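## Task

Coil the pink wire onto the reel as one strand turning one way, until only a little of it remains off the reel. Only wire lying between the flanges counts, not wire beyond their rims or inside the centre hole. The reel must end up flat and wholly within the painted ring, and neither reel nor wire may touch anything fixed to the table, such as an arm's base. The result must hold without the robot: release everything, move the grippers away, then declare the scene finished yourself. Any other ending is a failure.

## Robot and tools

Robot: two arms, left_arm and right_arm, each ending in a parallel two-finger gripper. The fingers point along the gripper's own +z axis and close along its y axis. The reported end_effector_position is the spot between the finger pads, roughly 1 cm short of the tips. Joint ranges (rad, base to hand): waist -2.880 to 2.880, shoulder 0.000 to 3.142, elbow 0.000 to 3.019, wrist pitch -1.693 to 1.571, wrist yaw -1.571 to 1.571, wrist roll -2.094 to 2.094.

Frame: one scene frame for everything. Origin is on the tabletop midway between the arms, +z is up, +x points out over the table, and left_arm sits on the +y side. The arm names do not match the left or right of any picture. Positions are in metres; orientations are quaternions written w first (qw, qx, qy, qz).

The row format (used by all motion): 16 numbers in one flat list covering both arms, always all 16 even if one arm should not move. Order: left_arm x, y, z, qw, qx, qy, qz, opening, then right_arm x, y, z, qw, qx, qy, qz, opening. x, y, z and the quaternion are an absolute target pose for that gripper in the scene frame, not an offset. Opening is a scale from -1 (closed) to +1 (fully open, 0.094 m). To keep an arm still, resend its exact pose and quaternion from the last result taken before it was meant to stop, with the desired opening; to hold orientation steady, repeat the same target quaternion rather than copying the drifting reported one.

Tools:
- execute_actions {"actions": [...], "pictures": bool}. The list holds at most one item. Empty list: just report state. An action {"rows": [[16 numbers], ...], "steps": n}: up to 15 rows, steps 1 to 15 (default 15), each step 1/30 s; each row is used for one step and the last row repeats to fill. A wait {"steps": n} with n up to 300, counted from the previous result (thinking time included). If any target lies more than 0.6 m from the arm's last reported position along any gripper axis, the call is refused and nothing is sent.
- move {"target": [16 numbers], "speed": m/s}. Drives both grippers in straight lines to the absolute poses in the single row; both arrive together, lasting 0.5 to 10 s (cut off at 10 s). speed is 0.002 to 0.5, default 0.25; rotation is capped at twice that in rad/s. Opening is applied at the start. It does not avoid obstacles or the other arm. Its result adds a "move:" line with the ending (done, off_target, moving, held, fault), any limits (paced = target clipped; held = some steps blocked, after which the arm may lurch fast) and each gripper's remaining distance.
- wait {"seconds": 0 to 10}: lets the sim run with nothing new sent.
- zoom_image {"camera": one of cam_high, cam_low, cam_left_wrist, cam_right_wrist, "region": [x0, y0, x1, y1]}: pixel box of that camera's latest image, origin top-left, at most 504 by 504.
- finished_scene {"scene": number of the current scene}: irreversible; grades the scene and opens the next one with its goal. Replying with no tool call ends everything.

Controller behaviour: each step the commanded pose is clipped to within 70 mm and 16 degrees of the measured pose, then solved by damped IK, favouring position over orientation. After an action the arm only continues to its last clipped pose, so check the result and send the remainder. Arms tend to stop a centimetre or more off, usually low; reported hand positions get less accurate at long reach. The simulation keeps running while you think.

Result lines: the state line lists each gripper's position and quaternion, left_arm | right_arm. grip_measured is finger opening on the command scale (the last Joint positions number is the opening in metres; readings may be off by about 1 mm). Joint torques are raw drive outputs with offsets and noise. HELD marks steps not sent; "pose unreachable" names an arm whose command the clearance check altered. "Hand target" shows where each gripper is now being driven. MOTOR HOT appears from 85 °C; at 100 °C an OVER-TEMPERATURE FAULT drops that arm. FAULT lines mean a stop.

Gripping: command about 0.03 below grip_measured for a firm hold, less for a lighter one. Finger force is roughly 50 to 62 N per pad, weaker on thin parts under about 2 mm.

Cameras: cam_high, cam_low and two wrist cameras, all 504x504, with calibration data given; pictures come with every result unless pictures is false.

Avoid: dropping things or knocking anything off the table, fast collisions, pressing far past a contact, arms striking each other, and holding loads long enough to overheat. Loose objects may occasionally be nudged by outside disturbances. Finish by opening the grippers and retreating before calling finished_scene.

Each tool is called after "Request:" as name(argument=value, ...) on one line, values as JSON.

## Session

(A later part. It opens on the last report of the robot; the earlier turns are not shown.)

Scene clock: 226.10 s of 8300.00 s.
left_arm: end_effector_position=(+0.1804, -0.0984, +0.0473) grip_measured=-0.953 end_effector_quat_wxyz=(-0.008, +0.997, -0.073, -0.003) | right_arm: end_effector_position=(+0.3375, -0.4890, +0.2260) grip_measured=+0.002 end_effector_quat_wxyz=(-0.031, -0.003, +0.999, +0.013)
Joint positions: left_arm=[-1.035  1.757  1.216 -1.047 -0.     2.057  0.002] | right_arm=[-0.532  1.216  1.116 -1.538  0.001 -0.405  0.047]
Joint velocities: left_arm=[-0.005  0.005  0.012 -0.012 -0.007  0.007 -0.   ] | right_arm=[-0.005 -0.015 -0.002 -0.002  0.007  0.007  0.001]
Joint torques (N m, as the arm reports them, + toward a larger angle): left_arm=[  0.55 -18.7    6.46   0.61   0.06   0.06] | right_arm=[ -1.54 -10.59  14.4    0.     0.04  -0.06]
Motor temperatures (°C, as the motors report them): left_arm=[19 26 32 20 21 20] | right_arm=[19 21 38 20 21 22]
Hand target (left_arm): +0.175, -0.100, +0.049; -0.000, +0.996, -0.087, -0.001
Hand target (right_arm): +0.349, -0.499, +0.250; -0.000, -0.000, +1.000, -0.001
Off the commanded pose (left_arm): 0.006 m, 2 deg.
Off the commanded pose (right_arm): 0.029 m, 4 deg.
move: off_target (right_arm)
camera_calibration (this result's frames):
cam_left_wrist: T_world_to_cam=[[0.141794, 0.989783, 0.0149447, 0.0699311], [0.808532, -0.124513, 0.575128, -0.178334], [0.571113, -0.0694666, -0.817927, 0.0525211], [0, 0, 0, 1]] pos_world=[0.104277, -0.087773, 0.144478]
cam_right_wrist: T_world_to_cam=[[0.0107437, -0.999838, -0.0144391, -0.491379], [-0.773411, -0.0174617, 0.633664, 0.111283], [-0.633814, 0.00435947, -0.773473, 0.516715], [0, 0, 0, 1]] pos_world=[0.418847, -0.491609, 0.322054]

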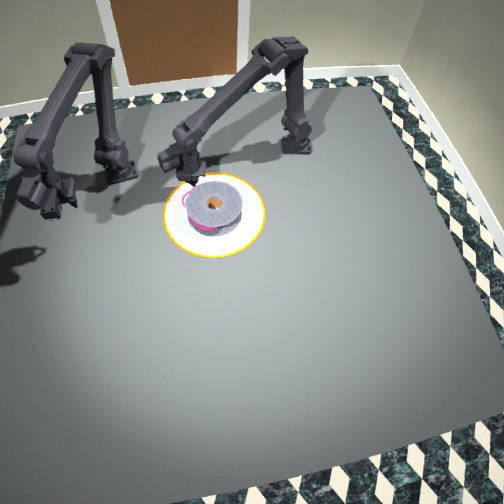

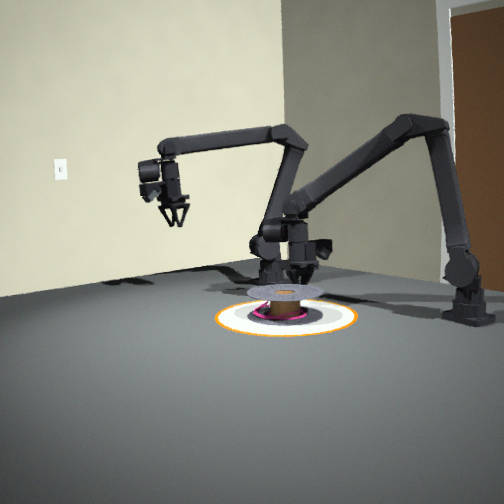

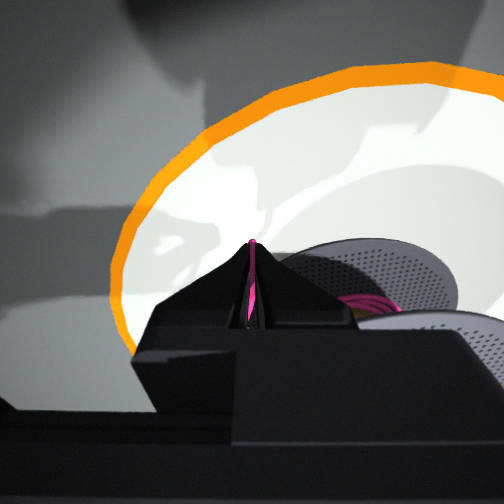

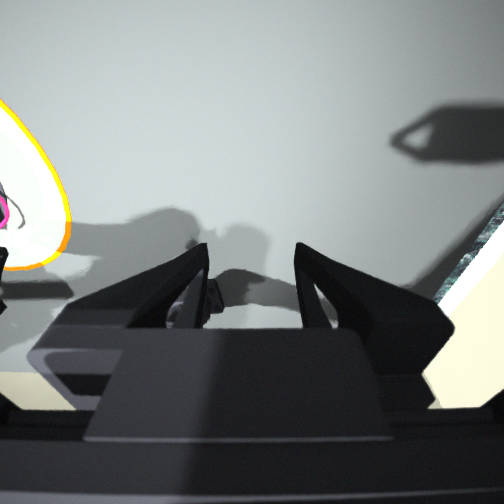

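Move further, lay down, regrasp.

Request:
move(target=[0.16,-0.04,0.045,0,0.996,-0.087,0,-1,0.35,-0.5,0.25,0,0,1,0,0], speed=0.08)

Request:
move(target=[0.16,-0.04,0.01,0,0.996,-0.087,0,-1,0.35,-0.5,0.25,0,0,1,0,0], speed=0.06)

Request:
move(target=[0.16,-0.04,0.01,0,0.996,-0.087,0,-0.6,0.35,-0.5,0.25,0,0,1,0,0])

Request:
move(target=[0.2,-0.05,0.2,0,0.985,0.17,0,-0.6,0.35,-0.5,0.25,0,0,1,0,0], speed=0.2)

Request:
zoom_image(camera="cam_high", region=[110,150,310,290])

Scene clock: 231.03 s of 8300.00 s.
left_arm: end_effector_position=(+0.1598, -0.0401, +0.0436) grip_measured=-0.953 end_effector_quat_wxyz=(-0.007, +0.997, -0.075, -0.003) | right_arm: end_effector_position=(+0.3375, -0.4890, +0.2260) grip_measured=+0.002 end_effector_quat_wxyz=(-0.031, -0.003, +0.999, +0.013)
Joint positions: left_arm=[-1.035  1.622  1.021 -0.987 -0.     2.062  0.002] | right_arm=[-0.532  1.216  1.116 -1.538  0.001 -0.405  0.047]
Joint velocities: left_arm=[-0.005  0.005 -0.007  0.002  0.066 -0.022 -0.   ] | right_arm=[-0.005  0.005  0.002  0.002  0.022 -0.007 -0.   ]
Joint torques (N m, as the arm reports them, + toward a larger angle): left_arm=[  1.35 -15.49   6.22   0.52  -0.1    0.06] | right_arm=[ -1.6  -10.6   14.4    0.01   0.04  -0.06]
Motor temperatures (°C, as the motors report them): left_arm=[19 26 31 20 21 20] | right_arm=[19 21 39 20 21 22]
Hand target (left_arm): +0.160, -0.040, +0.044; -0.001, +0.997, -0.083, +0.002
Hand target (right_arm): +0.349, -0.499, +0.250; -0.000, -0.000, +1.000, -0.001
Off the commanded pose (left_arm): 0.001 m, 2 deg.
Off the commanded pose (right_arm): 0.029 m, 4 deg.
joint sent to its limit (left arm) — the command would take joint 6 (wrist roll) past its upper limit, so that joint was sent only as far as its limit.
After step 90, 0.83 s passed at rest.
move: off_target (right_arm)
camera_calibration (this result's frames):
cam_left_wrist: T_world_to_cam=[[0.146696, 0.989084, 0.0138938, 0.0145162], [0.807732, -0.127883, 0.575513, -0.152317], [0.571008, -0.0732031, -0.817675, 0.0652441], [0, 0, 0, 1]] pos_world=[0.0836471, -0.0290605, 0.140807]
cam_right_wrist: T_world_to_cam=[[0.0107437, -0.999838, -0.0144391, -0.491379], [-0.773411, -0.0174617, 0.633664, 0.111283], [-0.633814, 0.00435947, -0.773473, 0.516715], [0, 0, 0, 1]] pos_world=[0.418847, -0.491609, 0.322054]

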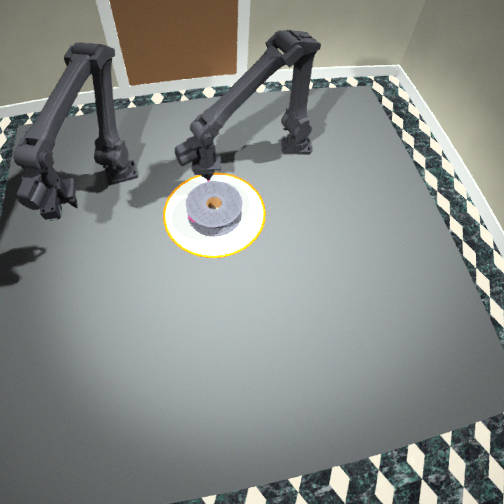

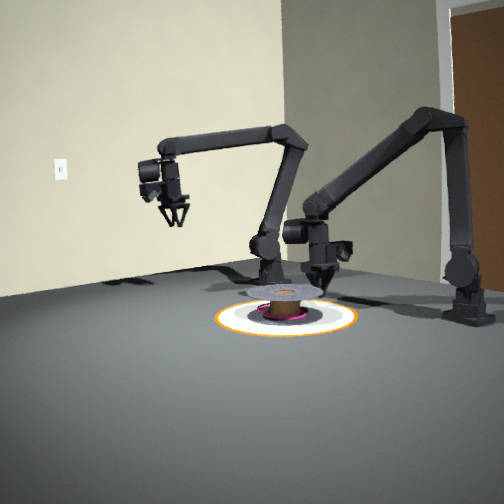

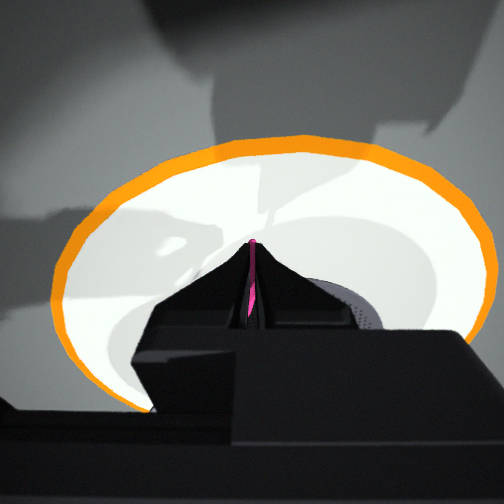

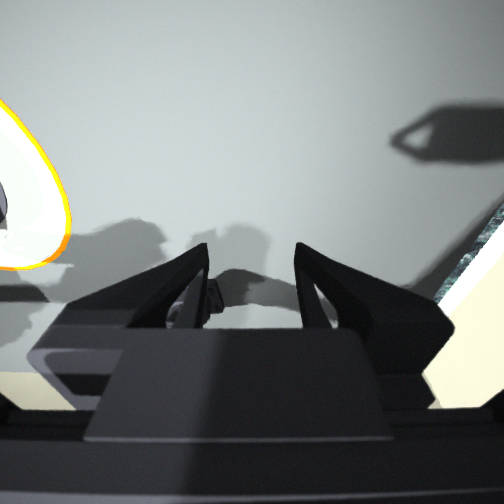

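Scene clock: 231.93 s of 8300.00 s.
left_arm: end_effector_position=(+0.1609, -0.0431, +0.0189) grip_measured=-0.953 end_effector_quat_wxyz=(+0.004, +0.997, -0.075, +0.002) | right_arm: end_effector_position=(+0.3375, -0.4890, +0.2260) grip_measured=+0.002 end_effector_quat_wxyz=(-0.031, -0.003, +0.999, +0.013)
Joint positions: left_arm=[-1.035  1.656  0.986 -0.892 -0.     2.062  0.002] | right_arm=[-0.532  1.216  1.116 -1.538  0.001 -0.405  0.047]
Joint velocities: left_arm=[-0.005 -0.005 -0.002  0.007 -0.051 -0.037 -0.   ] | right_arm=[-0.015 -0.024 -0.007  0.002  0.022 -0.022 -0.   ]
Joint torques (N m, as the arm reports them, + toward a larger angle): left_arm=[  1.3  -13.2    5.84   0.57  -0.07   0.06] | right_arm=[ -1.57 -10.57  14.41   0.     0.03  -0.06]
Motor temperatures (°C, as the motors report them): left_arm=[19 26 31 20 21 20] | right_arm=[19 21 39 20 21 22]
Hand target (left_arm): +0.160, -0.040, +0.010; -0.001, +0.997, -0.083, +0.001
Hand target (right_arm): +0.349, -0.499, +0.250; -0.000, -0.000, +1.000, -0.001
Off the commanded pose (left_arm): 0.010 m, 1 deg.
Off the commanded pose (right_arm): 0.029 m, 4 deg.
joint sent to its limit (left arm) — the command would take joint 6 (wrist roll) past its upper limit, so that joint was sent only as far as its limit.
move: off_target (right_arm)
camera_calibration (this result's frames):
cam_left_wrist: T_world_to_cam=[[0.14705, 0.989094, -0.00834161, 0.0180338], [0.802801, -0.114419, 0.585165, -0.138155], [0.577829, -0.0927453, -0.810871, 0.0421533], [0, 0, 0, 1]] pos_world=[0.0839015, -0.0297351, 0.115175]
cam_right_wrist: T_world_to_cam=[[0.0107437, -0.999838, -0.0144391, -0.491379], [-0.773411, -0.0174617, 0.633664, 0.111283], [-0.633814, 0.00435947, -0.773473, 0.516715], [0, 0, 0, 1]] pos_world=[0.418847, -0.491609, 0.322054]

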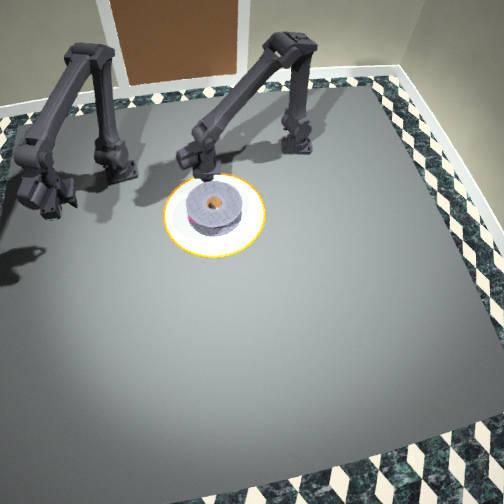

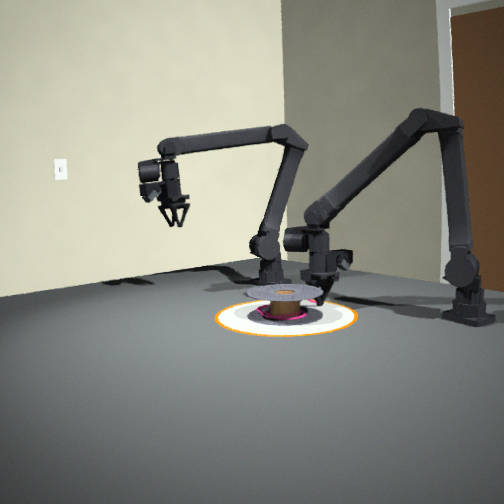

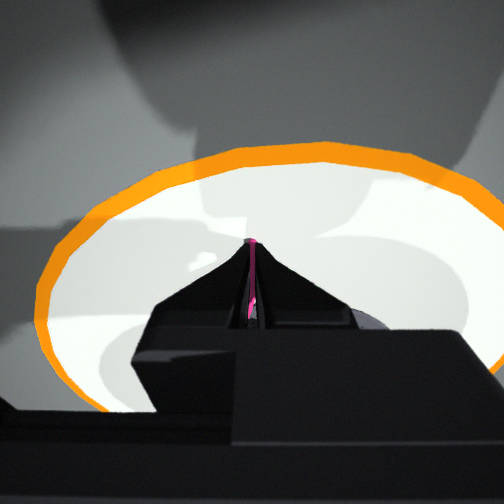

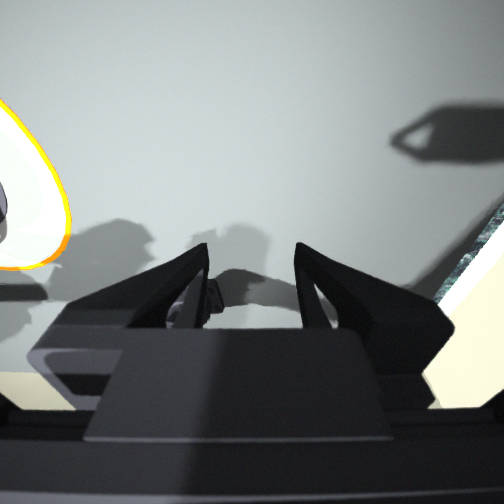

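Scene clock: 232.63 s of 8300.00 s.
left_arm: end_effector_position=(+0.1609, -0.0432, +0.0192) grip_measured=-0.603 end_effector_quat_wxyz=(+0.004, +0.997, -0.075, +0.002) | right_arm: end_effector_position=(+0.3375, -0.4890, +0.2260) grip_measured=+0.002 end_effector_quat_wxyz=(-0.031, -0.003, +0.999, +0.013)
Joint positions: left_arm=[-1.035  1.655  0.986 -0.892 -0.     2.062  0.019] | right_arm=[-0.532  1.216  1.116 -1.538  0.001 -0.405  0.047]
Joint velocities: left_arm=[-0.005  0.005 -0.007 -0.002  0.022 -0.022 -0.001] | right_arm=[ 0.005  0.005  0.012 -0.012  0.007  0.022  0.   ]
Joint torques (N m, as the arm reports them, + toward a larger angle): left_arm=[  1.29 -13.42   5.81   0.64  -0.08   0.05] | right_arm=[ -1.54 -10.58  14.4    0.01   0.03  -0.06]
Motor temperatures (°C, as the motors report them): left_arm=[19 25 31 20 21 20] | right_arm=[19 21 39 20 21 22]
Hand target (left_arm): +0.160, -0.040, +0.010; -0.001, +0.997, -0.083, +0.001
Hand target (right_arm): +0.349, -0.499, +0.250; -0.000, -0.000, +1.000, -0.001
Off the commanded pose (left_arm): 0.010 m, 1 deg.
Off the commanded pose (right_arm): 0.029 m, 4 deg.
joint sent to its limit (left arm) — the command would take joint 6 (wrist roll) past its upper limit, so that joint was sent only as far as its limit.
move: off_target (right_arm)
camera_calibration (this result's frames):
cam_left_wrist: T_world_to_cam=[[0.147052, 0.989089, -0.00883631, 0.0180897], [0.802442, -0.114069, 0.585726, -0.138351], [0.578328, -0.0932228, -0.810461, 0.0422353], [0, 0, 0, 1]] pos_world=[0.0839326, -0.0297367, 0.115426]
cam_right_wrist: T_world_to_cam=[[0.0107437, -0.999838, -0.0144391, -0.491379], [-0.773411, -0.0174617, 0.633664, 0.111283], [-0.633814, 0.00435947, -0.773473, 0.516715], [0, 0, 0, 1]] pos_world=[0.418847, -0.491609, 0.322054]

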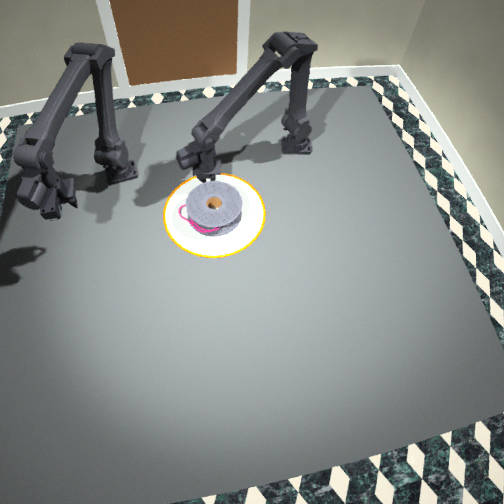

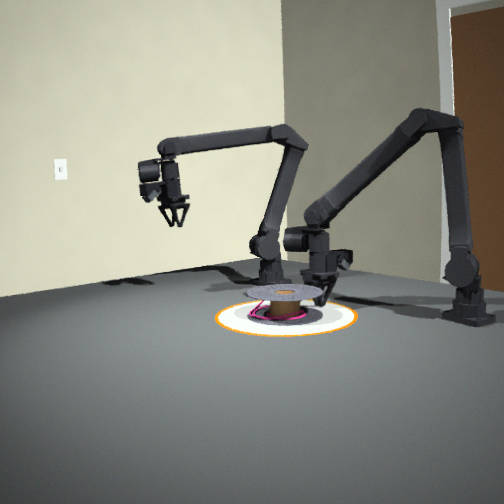

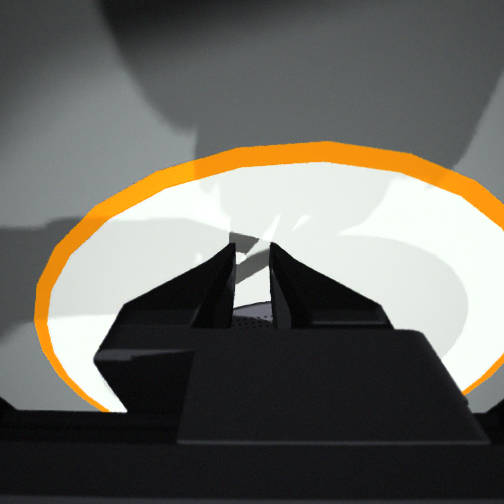

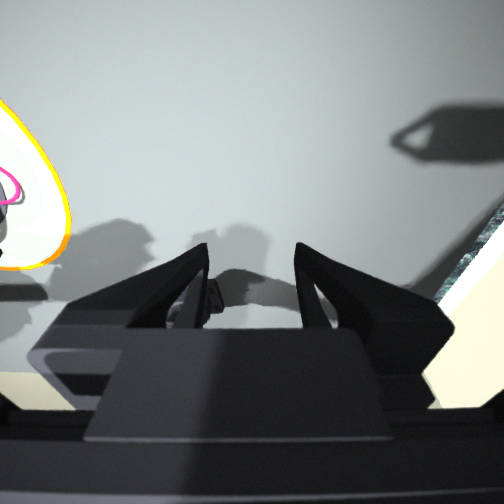

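Scene clock: 234.37 s of 8300.00 s.
left_arm: end_effector_position=(+0.1900, -0.0375, +0.1825) grip_measured=-0.603 end_effector_quat_wxyz=(-0.016, +0.988, +0.156, -0.004) | right_arm: end_effector_position=(+0.3375, -0.4890, +0.2260) grip_measured=+0.002 end_effector_quat_wxyz=(-0.031, -0.003, +0.999, +0.013)
Joint positions: left_arm=[-0.967  1.504  1.28  -1.38  -0.     1.666  0.019] | right_arm=[-0.532  1.216  1.116 -1.538  0.001 -0.405  0.047]
Joint velocities: left_arm=[ 0.005  0.005  0.007 -0.002  0.051 -0.051 -0.001] | right_arm=[-0.005 -0.005  0.002 -0.007 -0.022 -0.037 -0.001]
Joint torques (N m, as the arm reports them, + toward a larger angle): left_arm=[  2.21 -14.75  12.64  -0.94  -0.01  -0.26] | right_arm=[ -1.55 -10.56  14.4    0.     0.03  -0.06]
Motor temperatures (°C, as the motors report them): left_arm=[19 25 32 20 21 20] | right_arm=[19 21 39 20 21 22]
Hand target (left_arm): +0.199, -0.046, +0.201; +0.000, +0.985, +0.170, +0.001
Hand target (right_arm): +0.349, -0.499, +0.250; -0.000, -0.000, +1.000, -0.001
Off the commanded pose (left_arm): 0.024 m, 2 deg.
Off the commanded pose (right_arm): 0.029 m, 4 deg.
move: off_target (left_arm, right_arm)
camera_calibration (this result's frames):
cam_left_wrist: T_world_to_cam=[[-0.311574, 0.94968, 0.0320865, 0.0878336], [0.780058, 0.236349, 0.579351, -0.238062], [0.542615, 0.20554, -0.814446, 0.177039], [0, 0, 0, 1]] pos_world=[0.117005, -0.0635366, 0.279292]
cam_right_wrist: T_world_to_cam=[[0.0107437, -0.999838, -0.0144391, -0.491379], [-0.773411, -0.0174617, 0.633664, 0.111283], [-0.633814, 0.00435947, -0.773473, 0.516715], [0, 0, 0, 1]] pos_world=[0.418847, -0.491609, 0.322054]

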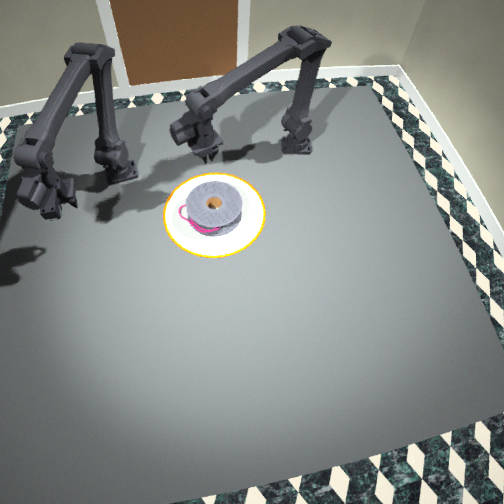

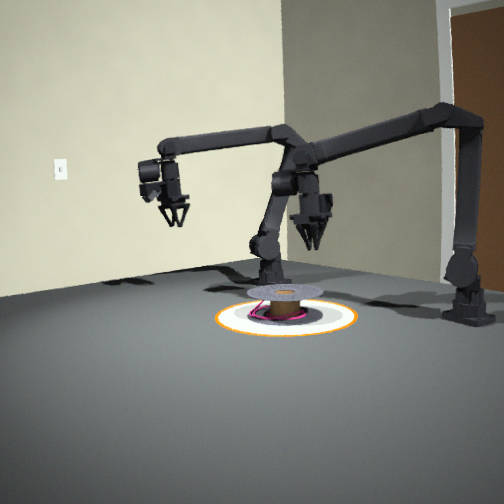

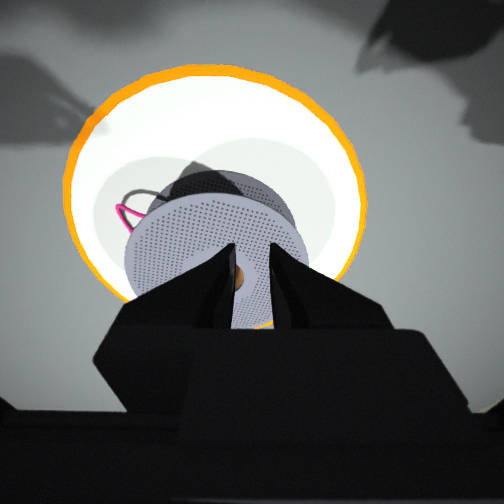

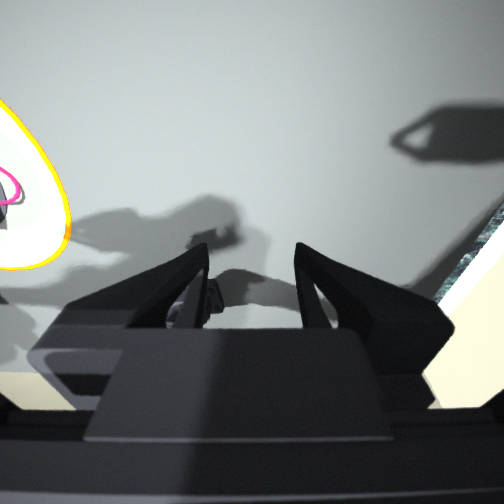

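Region (110, 150, 310, 290) of cam_high's 504x504 image, scaled by 2.520, with more detail than that image has; it fills the top 353 rows of this view, and the rest is white.

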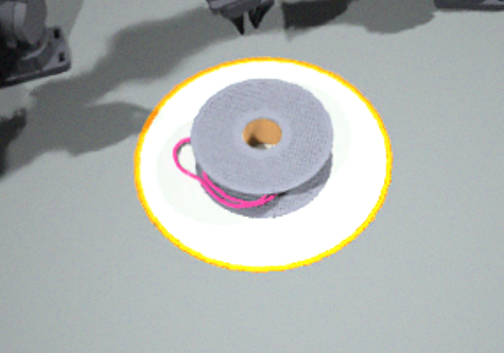

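Request:
move(target=[0.2,0.15,0.25,0,0.707,0.707,0,-0.6,0.27,-0.19,0.13,0,0.707,0.707,0,-0.5], speed=0.3)

Scene clock: 241.00 s of 8300.00 s.
left_arm: end_effector_position=(+0.2030, +0.1431, +0.2531) grip_measured=-0.603 end_effector_quat_wxyz=(+0.014, +0.717, +0.697, -0.000) | right_arm: end_effector_position=(+0.2744, -0.1954, +0.1348) grip_measured=-0.498 end_effector_quat_wxyz=(-0.030, +0.670, +0.742, +0.004)
Joint positions: left_arm=[-0.664  1.049  1.065 -1.559 -0.001  0.74   0.019] | right_arm=[ 0.469  1.139  0.812 -1.25  -0.061  2.071  0.024]
Joint velocities: left_arm=[-0.005 -0.015  0.007  0.002  0.095 -0.007 -0.   ] | right_arm=[-0.015 -0.005  0.002  0.012 -0.022  0.022 -0.   ]
Joint torques (N m, as the arm reports them, + toward a larger angle): left_arm=[ 2.25 -6.92  7.96 -0.71 -0.14 -0.27] | right_arm=[ 1.   -6.86  8.42  0.4  -0.01  0.15]
Motor temperatures (°C, as the motors report them): left_arm=[19 25 32 20 21 20] | right_arm=[19 21 38 20 21 22]
Hand target (left_arm): +0.201, +0.151, +0.249; +0.002, +0.707, +0.707, +0.002
Hand target (right_arm): +0.273, -0.192, +0.130; -0.032, +0.670, +0.741, +0.002
Off the commanded pose (left_arm): 0.008 m, 2 deg.
Off the commanded pose (right_arm): 0.008 m, 7 deg.
joint sent to its limit (right arm) — the command would take joint 6 (wrist roll) past its upper limit, so that joint was sent only as far as its limit.
After step 90, 0.47 s passed at rest.
move: off_target (right_arm)
camera_calibration (this result's frames):
cam_left_wrist: T_world_to_cam=[[-0.999496, 0.0247749, -0.0198442, 0.203205], [0.00922881, 0.824962, 0.565113, -0.255968], [0.0303713, 0.564645, -0.824775, 0.24548], [0, 0, 0, 1]] pos_world=[0.198009, 0.0675208, 0.351149]
cam_right_wrist: T_world_to_cam=[[-0.993147, -0.107786, 0.0451715, 0.243349], [-0.0560931, 0.778718, 0.624862, 0.0852842], [-0.102527, 0.618046, -0.779427, 0.379858], [0, 0, 0, 1]] pos_world=[0.285411, -0.274952, 0.231788]

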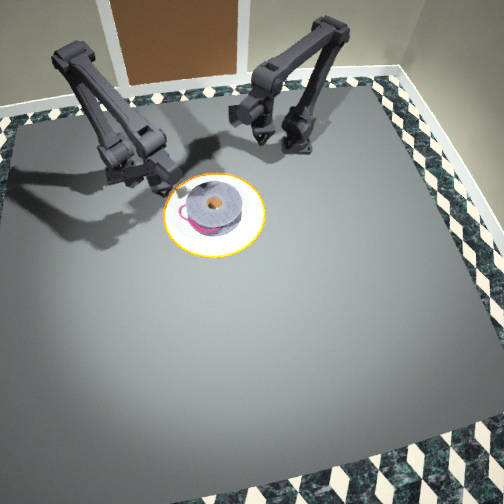

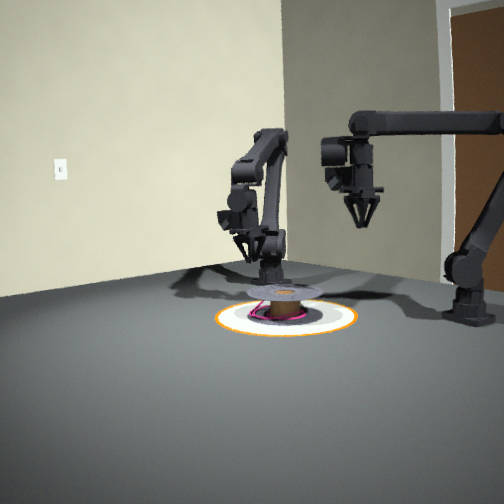

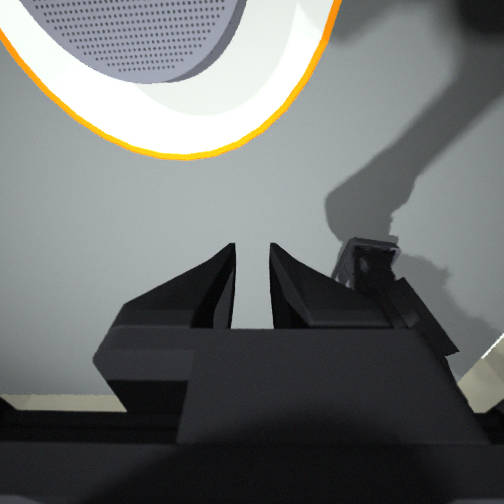

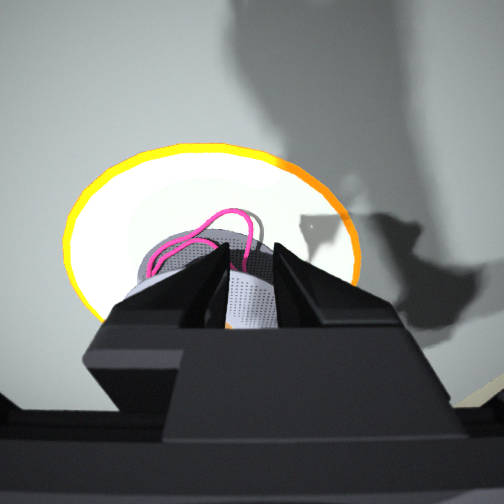

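Request:
move(target=[0.2,0.15,0.25,0,0.707,0.707,0,-0.6,0.28,-0.23,0.07,0,0,0.843,0.537,-0.5], speed=0.3)

Request:
move(target=[0.2,0.15,0.25,0,0.707,0.707,0,-0.6,0.28,-0.195,0.035,0,0,0.843,0.537,-0.5], speed=0.1)

Scene clock: 251.50 s of 8300.00 s.
left_arm: end_effector_position=(+0.2023, +0.1439, +0.2530) grip_measured=-0.603 end_effector_quat_wxyz=(+0.012, +0.715, +0.699, -0.000) | right_arm: end_effector_position=(+0.2663, -0.2256, +0.0660) grip_measured=-0.498 end_effector_quat_wxyz=(-0.003, +0.001, +0.844, +0.537)
Joint positions: left_arm=[-0.664  1.049  1.065 -1.563 -0.001  0.735  0.019] | right_arm=[-0.204  1.339  0.424 -0.811 -1.128 -0.166  0.024]
Joint velocities: left_arm=[-0.005 -0.005 -0.007  0.007 -0.022  0.095 -0.   ] | right_arm=[ 0.005  0.005 -0.002  0.012 -0.022 -0.051  0.001]
Joint torques (N m, as the arm reports them, + toward a larger angle): left_arm=[ 2.05 -6.37  8.37 -0.71  0.01 -0.27] | right_arm=[-1.59 -6.12  8.79 -0.62 -0.63 -0.15]
Motor temperatures (°C, as the motors report them): left_arm=[19 24 32 20 21 20] | right_arm=[19 21 36 20 22 22]
Hand target (left_arm): +0.200, +0.150, +0.250; +0.000, +0.707, +0.707, +0.000
Hand target (right_arm): +0.281, -0.230, +0.071; +0.009, -0.001, +0.843, +0.538
Off the commanded pose (left_arm): 0.007 m, 2 deg.
Off the commanded pose (right_arm): 0.015 m, 0 deg.
After step 90, 3.77 s passed at rest.
move: off_target (right_arm)
camera_calibration (this result's frames):
cam_left_wrist: T_world_to_cam=[[-0.999659, 0.0198763, -0.0169399, 0.202514], [0.00674979, 0.823251, 0.567637, -0.256483], [0.0252283, 0.567329, -0.823105, 0.24527], [0, 0, 0, 1]] pos_world=[0.197989, 0.0679759, 0.350902]
cam_right_wrist: T_world_to_cam=[[0.000543099, -0.433767, -0.901025, -0.0405712], [-0.809182, -0.529596, 0.254468, 0.0812297], [-0.587558, 0.728954, -0.351284, 0.469958], [0, 0, 0, 1]] pos_world=[0.341879, -0.317158, 0.107863]

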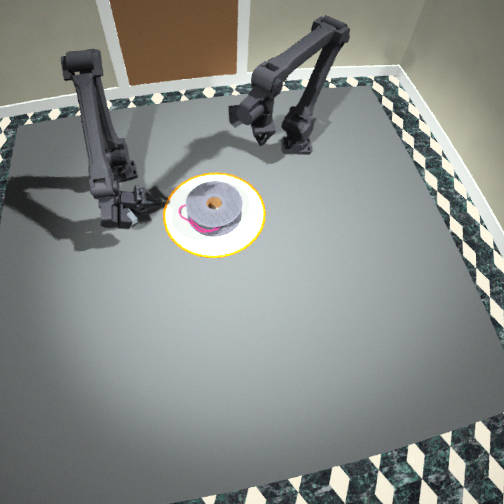

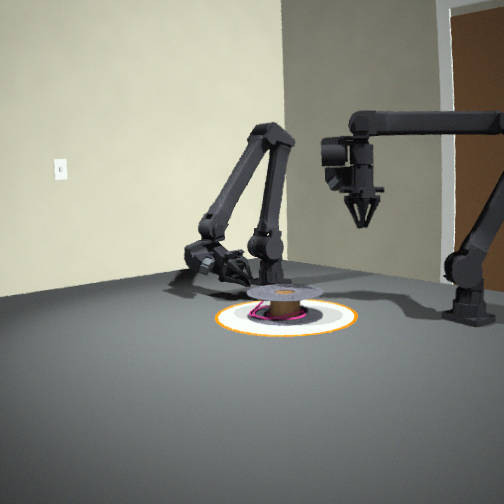

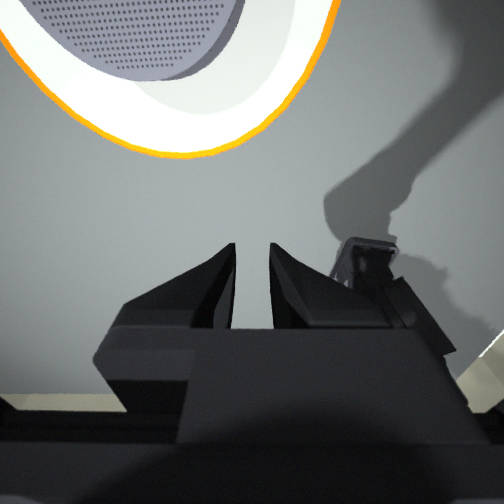

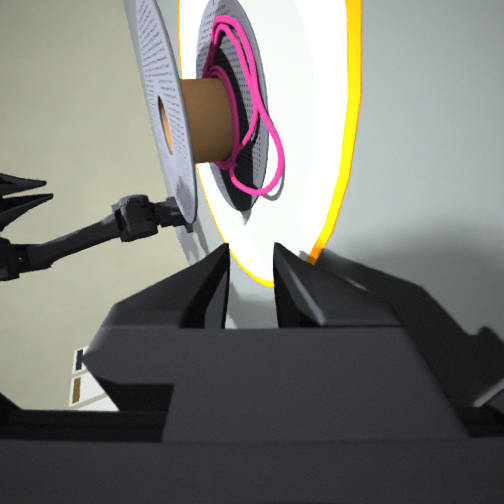

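Scene clock: 252.60 s of 8300.00 s.
left_arm: end_effector_position=(+0.2023, +0.1439, +0.2530) grip_measured=-0.603 end_effector_quat_wxyz=(+0.012, +0.715, +0.699, -0.000) | right_arm: end_effector_position=(+0.2852, -0.1983, +0.0384) grip_measured=-0.498 end_effector_quat_wxyz=(+0.006, -0.001, +0.843, +0.538)
Joint positions: left_arm=[-0.664  1.049  1.065 -1.563 -0.001  0.735  0.019] | right_arm=[-0.085  1.437  0.389 -0.397 -1.133  0.127  0.024]
Joint velocities: left_arm=[-0.005  0.005  0.007  0.002 -0.037  0.037  0.   ] | right_arm=[ 0.005  0.005 -0.002  0.012  0.051  0.022 -0.   ]
Joint torques (N m, as the arm reports them, + toward a larger angle): left_arm=[ 2.06 -6.37  8.37 -0.71  0.01 -0.27] | right_arm=[ 1.21 -7.67  4.11  0.94 -0.42  0.05]
Motor temperatures (°C, as the motors report them): left_arm=[19 24 32 20 21 20] | right_arm=[19 21 36 20 22 22]
Hand target (left_arm): +0.200, +0.150, +0.250; +0.000, +0.707, +0.707, +0.000
Hand target (right_arm): +0.280, -0.195, +0.035; -0.001, -0.001, +0.843, +0.537
Off the commanded pose (left_arm): 0.007 m, 2 deg.
Off the commanded pose (right_arm): 0.007 m, 1 deg.
move: done
camera_calibration (this result's frames):
cam_left_wrist: T_world_to_cam=[[-0.999659, 0.0198763, -0.0169399, 0.202514], [0.00674979, 0.823251, 0.567637, -0.256483], [0.0252283, 0.567329, -0.823105, 0.24527], [0, 0, 0, 1]] pos_world=[0.197989, 0.0679759, 0.350902]
cam_right_wrist: T_world_to_cam=[[0.0120003, -0.430821, -0.902358, -0.0562724], [-0.816532, -0.525115, 0.239851, 0.121569], [-0.577175, 0.733926, -0.358081, 0.449723], [0, 0, 0, 1]] pos_world=[0.359509, -0.29047, 0.081101]

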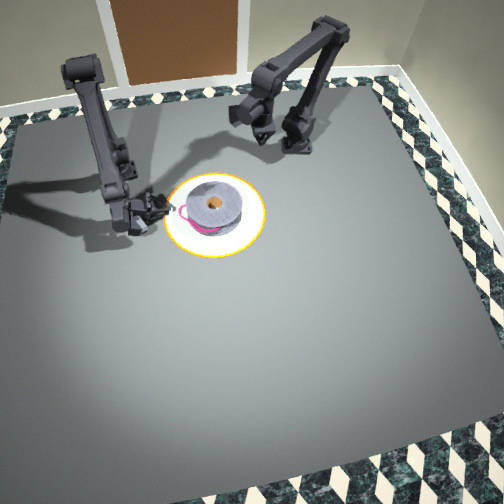

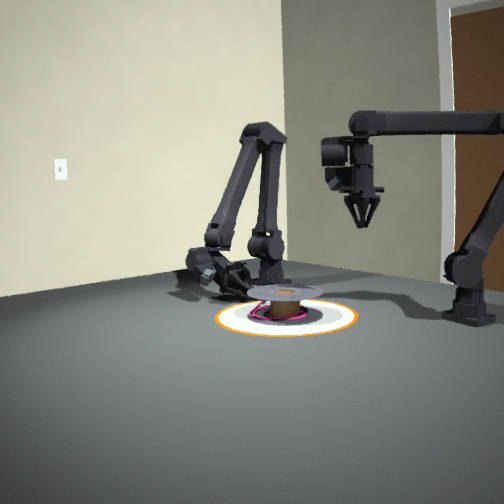

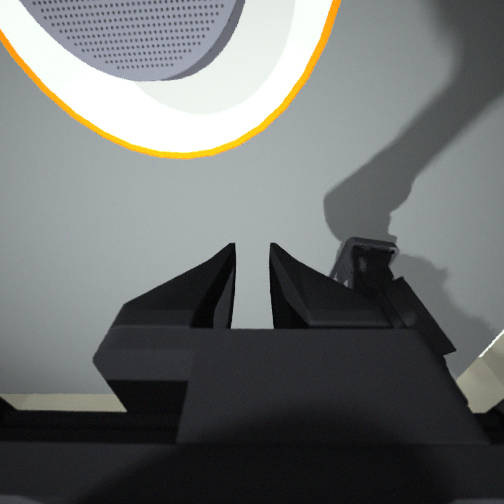

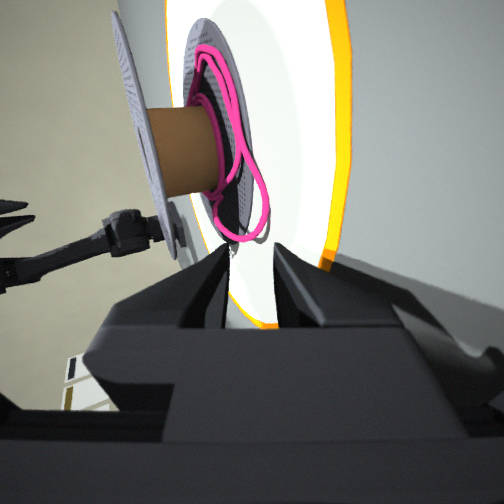

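Request:
move(target=[0.2,0.15,0.25,0,0.707,0.707,0,-0.6,0.278,-0.18,0.05,0,0,0.954,0.301,-0.5], speed=0.15)

Request:
move(target=[0.2,0.15,0.25,0,0.707,0.707,0,-0.6,0.275,-0.162,0.02,0,0,0.954,0.301,-0.5], speed=0.06)

Scene clock: 257.27 s of 8300.00 s.
left_arm: end_effector_position=(+0.2023, +0.1439, +0.2530) grip_measured=-0.603 end_effector_quat_wxyz=(+0.012, +0.715, +0.699, -0.000) | right_arm: end_effector_position=(+0.2609, -0.1890, +0.0325) grip_measured=-0.498 end_effector_quat_wxyz=(-0.021, +0.005, +0.955, +0.295)
Joint positions: left_arm=[-0.664  1.049  1.065 -1.563 -0.001  0.735  0.019] | right_arm=[ 0.212  1.185  0.436 -0.634 -0.573  0.412  0.024]
Joint velocities: left_arm=[-0.015  0.005  0.002 -0.002  0.022 -0.081 -0.001] | right_arm=[ 0.005 -0.005 -0.002 -0.002  0.081 -0.051 -0.001]
Joint torques (N m, as the arm reports them, + toward a larger angle): left_arm=[ 2.1  -6.32  8.39 -0.73  0.01 -0.27] | right_arm=[ 1.15 -7.79 11.33 -0.11 -0.16  0.11]
Motor temperatures (°C, as the motors report them): left_arm=[19 23 32 20 21 20] | right_arm=[19 21 35 20 22 22]
Hand target (left_arm): +0.200, +0.150, +0.250; +0.000, +0.707, +0.707, +0.000
Hand target (right_arm): +0.277, -0.180, +0.050; -0.003, -0.002, +0.954, +0.301
Off the commanded pose (left_arm): 0.007 m, 2 deg.
Off the commanded pose (right_arm): 0.026 m, 3 deg.
move: off_target (right_arm)
camera_calibration (this result's frames):
cam_left_wrist: T_world_to_cam=[[-0.999659, 0.0198763, -0.0169399, 0.202514], [0.00674979, 0.823251, 0.567637, -0.256483], [0.0252283, 0.567329, -0.823105, 0.24527], [0, 0, 0, 1]] pos_world=[0.197989, 0.0679759, 0.350902]
cam_right_wrist: T_world_to_cam=[[-0.0169239, -0.832328, -0.554025, -0.136937], [-0.789326, -0.329003, 0.518384, 0.12896], [-0.613741, 0.446079, -0.65141, 0.391469], [0, 0, 0, 1]] pos_world=[0.339734, -0.246174, 0.11229]

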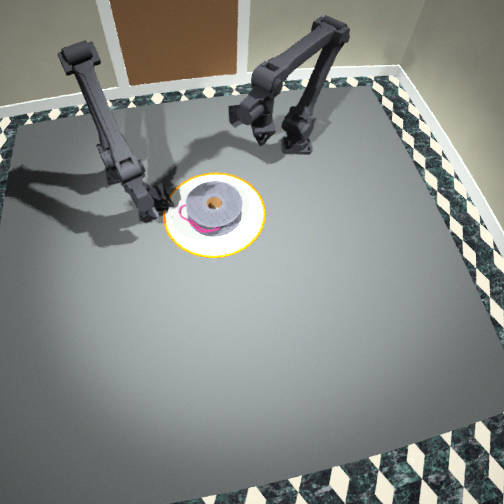

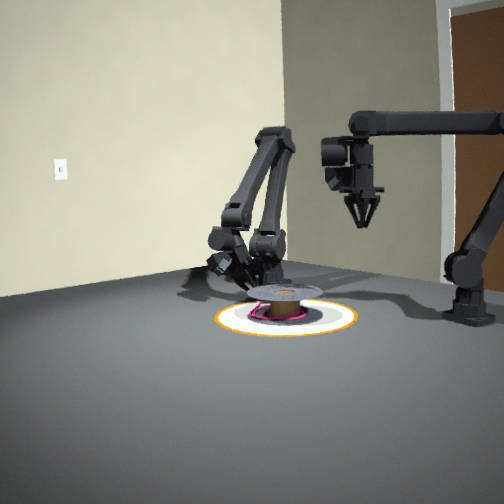

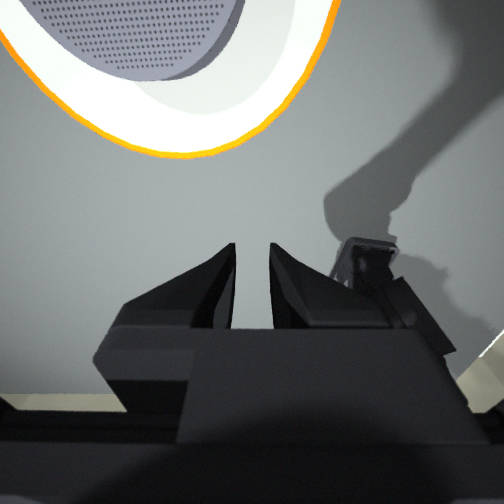

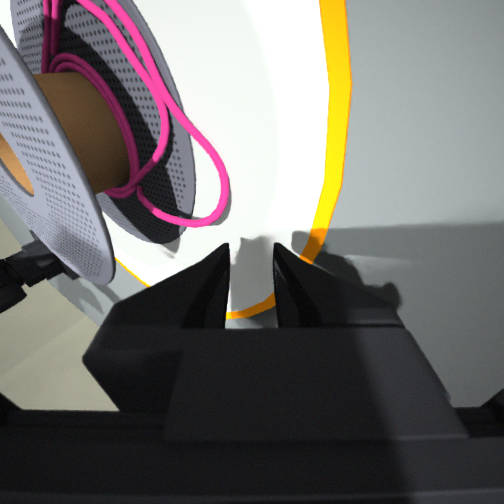

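Scene clock: 258.13 s of 8300.00 s.
left_arm: end_effector_position=(+0.2023, +0.1439, +0.2530) grip_measured=-0.603 end_effector_quat_wxyz=(+0.012, +0.715, +0.699, -0.000) | right_arm: end_effector_position=(+0.2734, -0.1672, +0.0212) grip_measured=-0.498 end_effector_quat_wxyz=(-0.001, +0.001, +0.954, +0.300)
Joint positions: left_arm=[-0.664  1.049  1.065 -1.563 -0.001  0.735  0.019] | right_arm=[ 0.28   1.251  0.436 -0.483 -0.552  0.494  0.024]
Joint velocities: left_arm=[ 0.005 -0.005 -0.002 -0.012 -0.022 -0.037  0.   ] | right_arm=[-0.005 -0.005 -0.002  0.002 -0.007  0.066  0.   ]
Joint torques (N m, as the arm reports them, + toward a larger angle): left_arm=[ 2.1  -6.36  8.38 -0.72  0.01 -0.28] | right_arm=[ 1.27 -6.37  7.48  1.17 -0.14  0.11]
Motor temperatures (°C, as the motors report them): left_arm=[19 23 32 20 21 20] | right_arm=[19 21 35 20 22 22]
Hand target (left_arm): +0.200, +0.150, +0.250; +0.000, +0.707, +0.707, +0.000
Hand target (right_arm): +0.275, -0.162, +0.020; -0.001, -0.000, +0.954, +0.300
Off the commanded pose (left_arm): 0.007 m, 2 deg.
Off the commanded pose (right_arm): 0.006 m, 0 deg.
move: done
camera_calibration (this result's frames):
cam_left_wrist: T_world_to_cam=[[-0.999659, 0.0198763, -0.0169399, 0.202514], [0.00674979, 0.823251, 0.567637, -0.256483], [0.0252283, 0.567329, -0.823105, 0.24527], [0, 0, 0, 1]] pos_world=[0.197989, 0.0679759, 0.350902]
cam_right_wrist: T_world_to_cam=[[0.00213682, -0.826483, -0.562958, -0.128878], [-0.811026, -0.330768, 0.482524, 0.158224], [-0.585006, 0.455542, -0.671006, 0.376268], [0, 0, 0, 1]] pos_world=[0.348719, -0.225586, 0.103578]

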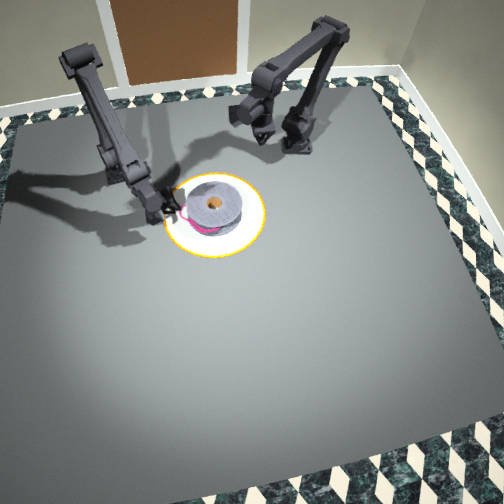

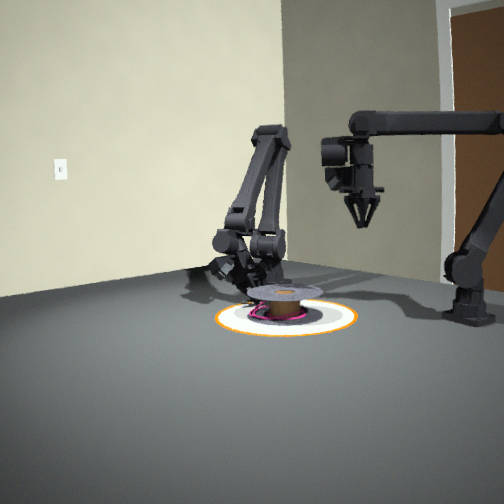

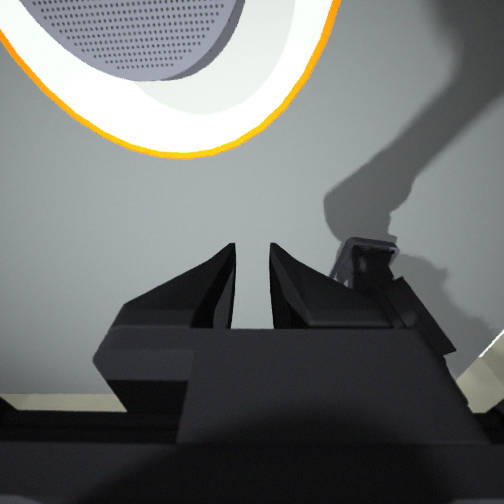

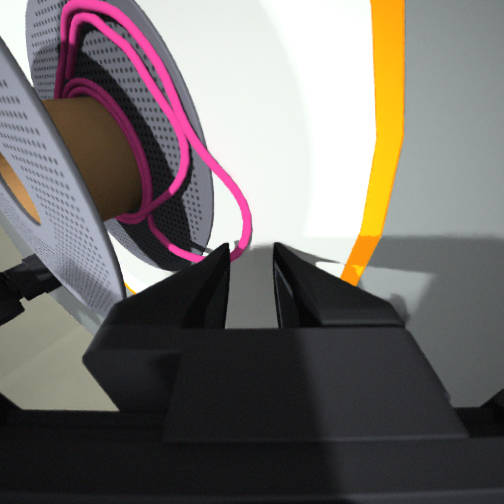

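Request:
move(target=[0.2,0.15,0.25,0,0.707,0.707,0,-0.6,0.30,-0.16,0.024,0,0,0.954,0.301,-0.5], speed=0.05)

Scene clock: 260.80 s of 8300.00 s.
left_arm: end_effector_position=(+0.2023, +0.1439, +0.2530) grip_measured=-0.603 end_effector_quat_wxyz=(+0.012, +0.715, +0.699, -0.000) | right_arm: end_effector_position=(+0.2834, -0.1615, +0.0201) grip_measured=-0.498 end_effector_quat_wxyz=(-0.007, -0.002, +0.953, +0.301)
Joint positions: left_arm=[-0.664  1.049  1.065 -1.563 -0.001  0.735  0.019] | right_arm=[ 0.279  1.298  0.47  -0.483 -0.561  0.485  0.024]
Joint velocities: left_arm=[-0.015 -0.015 -0.017 -0.007 -0.007 -0.095 -0.001] | right_arm=[-0.015 -0.024  0.002 -0.002  0.007 -0.066 -0.001]
Joint torques (N m, as the arm reports them, + toward a larger angle): left_arm=[ 2.08 -6.36  8.37 -0.71  0.   -0.28] | right_arm=[-1.63 -6.22 10.2   0.22 -0.11 -0.12]
Motor temperatures (°C, as the motors report them): left_arm=[19 23 32 20 21 20] | right_arm=[19 21 34 20 22 22]
Hand target (left_arm): +0.200, +0.150, +0.250; +0.000, +0.707, +0.707, +0.000
Hand target (right_arm): +0.300, -0.161, +0.024; +0.000, +0.000, +0.954, +0.301
Off the commanded pose (left_arm): 0.007 m, 2 deg.
Off the commanded pose (right_arm): 0.017 m, 1 deg.
move: off_target (right_arm)
camera_calibration (this result's frames):
cam_left_wrist: T_world_to_cam=[[-0.999659, 0.0198763, -0.0169399, 0.202514], [0.00674979, 0.823251, 0.567637, -0.256483], [0.0252283, 0.567329, -0.823105, 0.24527], [0, 0, 0, 1]] pos_world=[0.197989, 0.0679759, 0.350902]
cam_right_wrist: T_world_to_cam=[[0.00369886, -0.824717, -0.565533, -0.12493], [-0.80305, -0.339455, 0.489776, 0.164967], [-0.5959, 0.45234, -0.663545, 0.381139], [0, 0, 0, 1]] pos_world=[0.36006, -0.219438, 0.101454]

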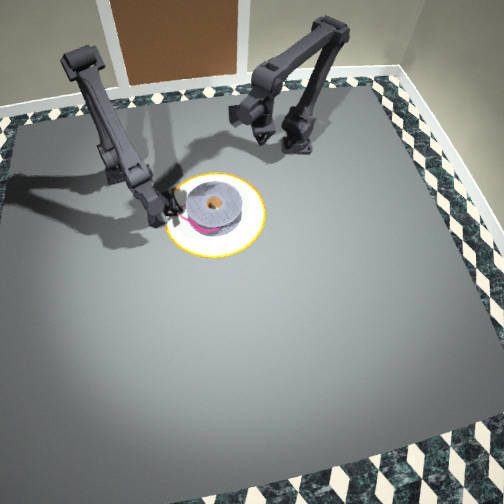

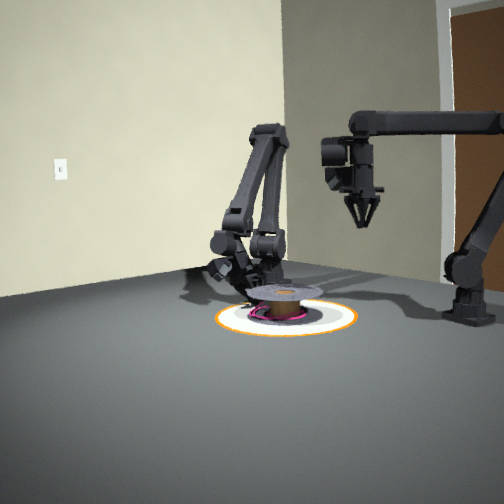

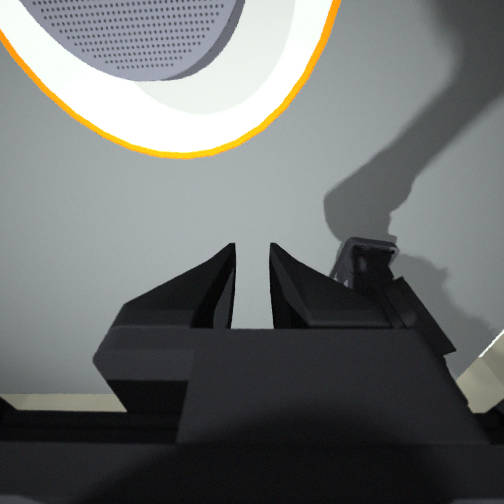

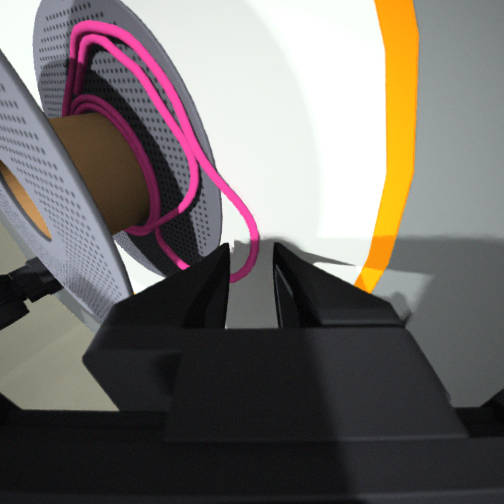

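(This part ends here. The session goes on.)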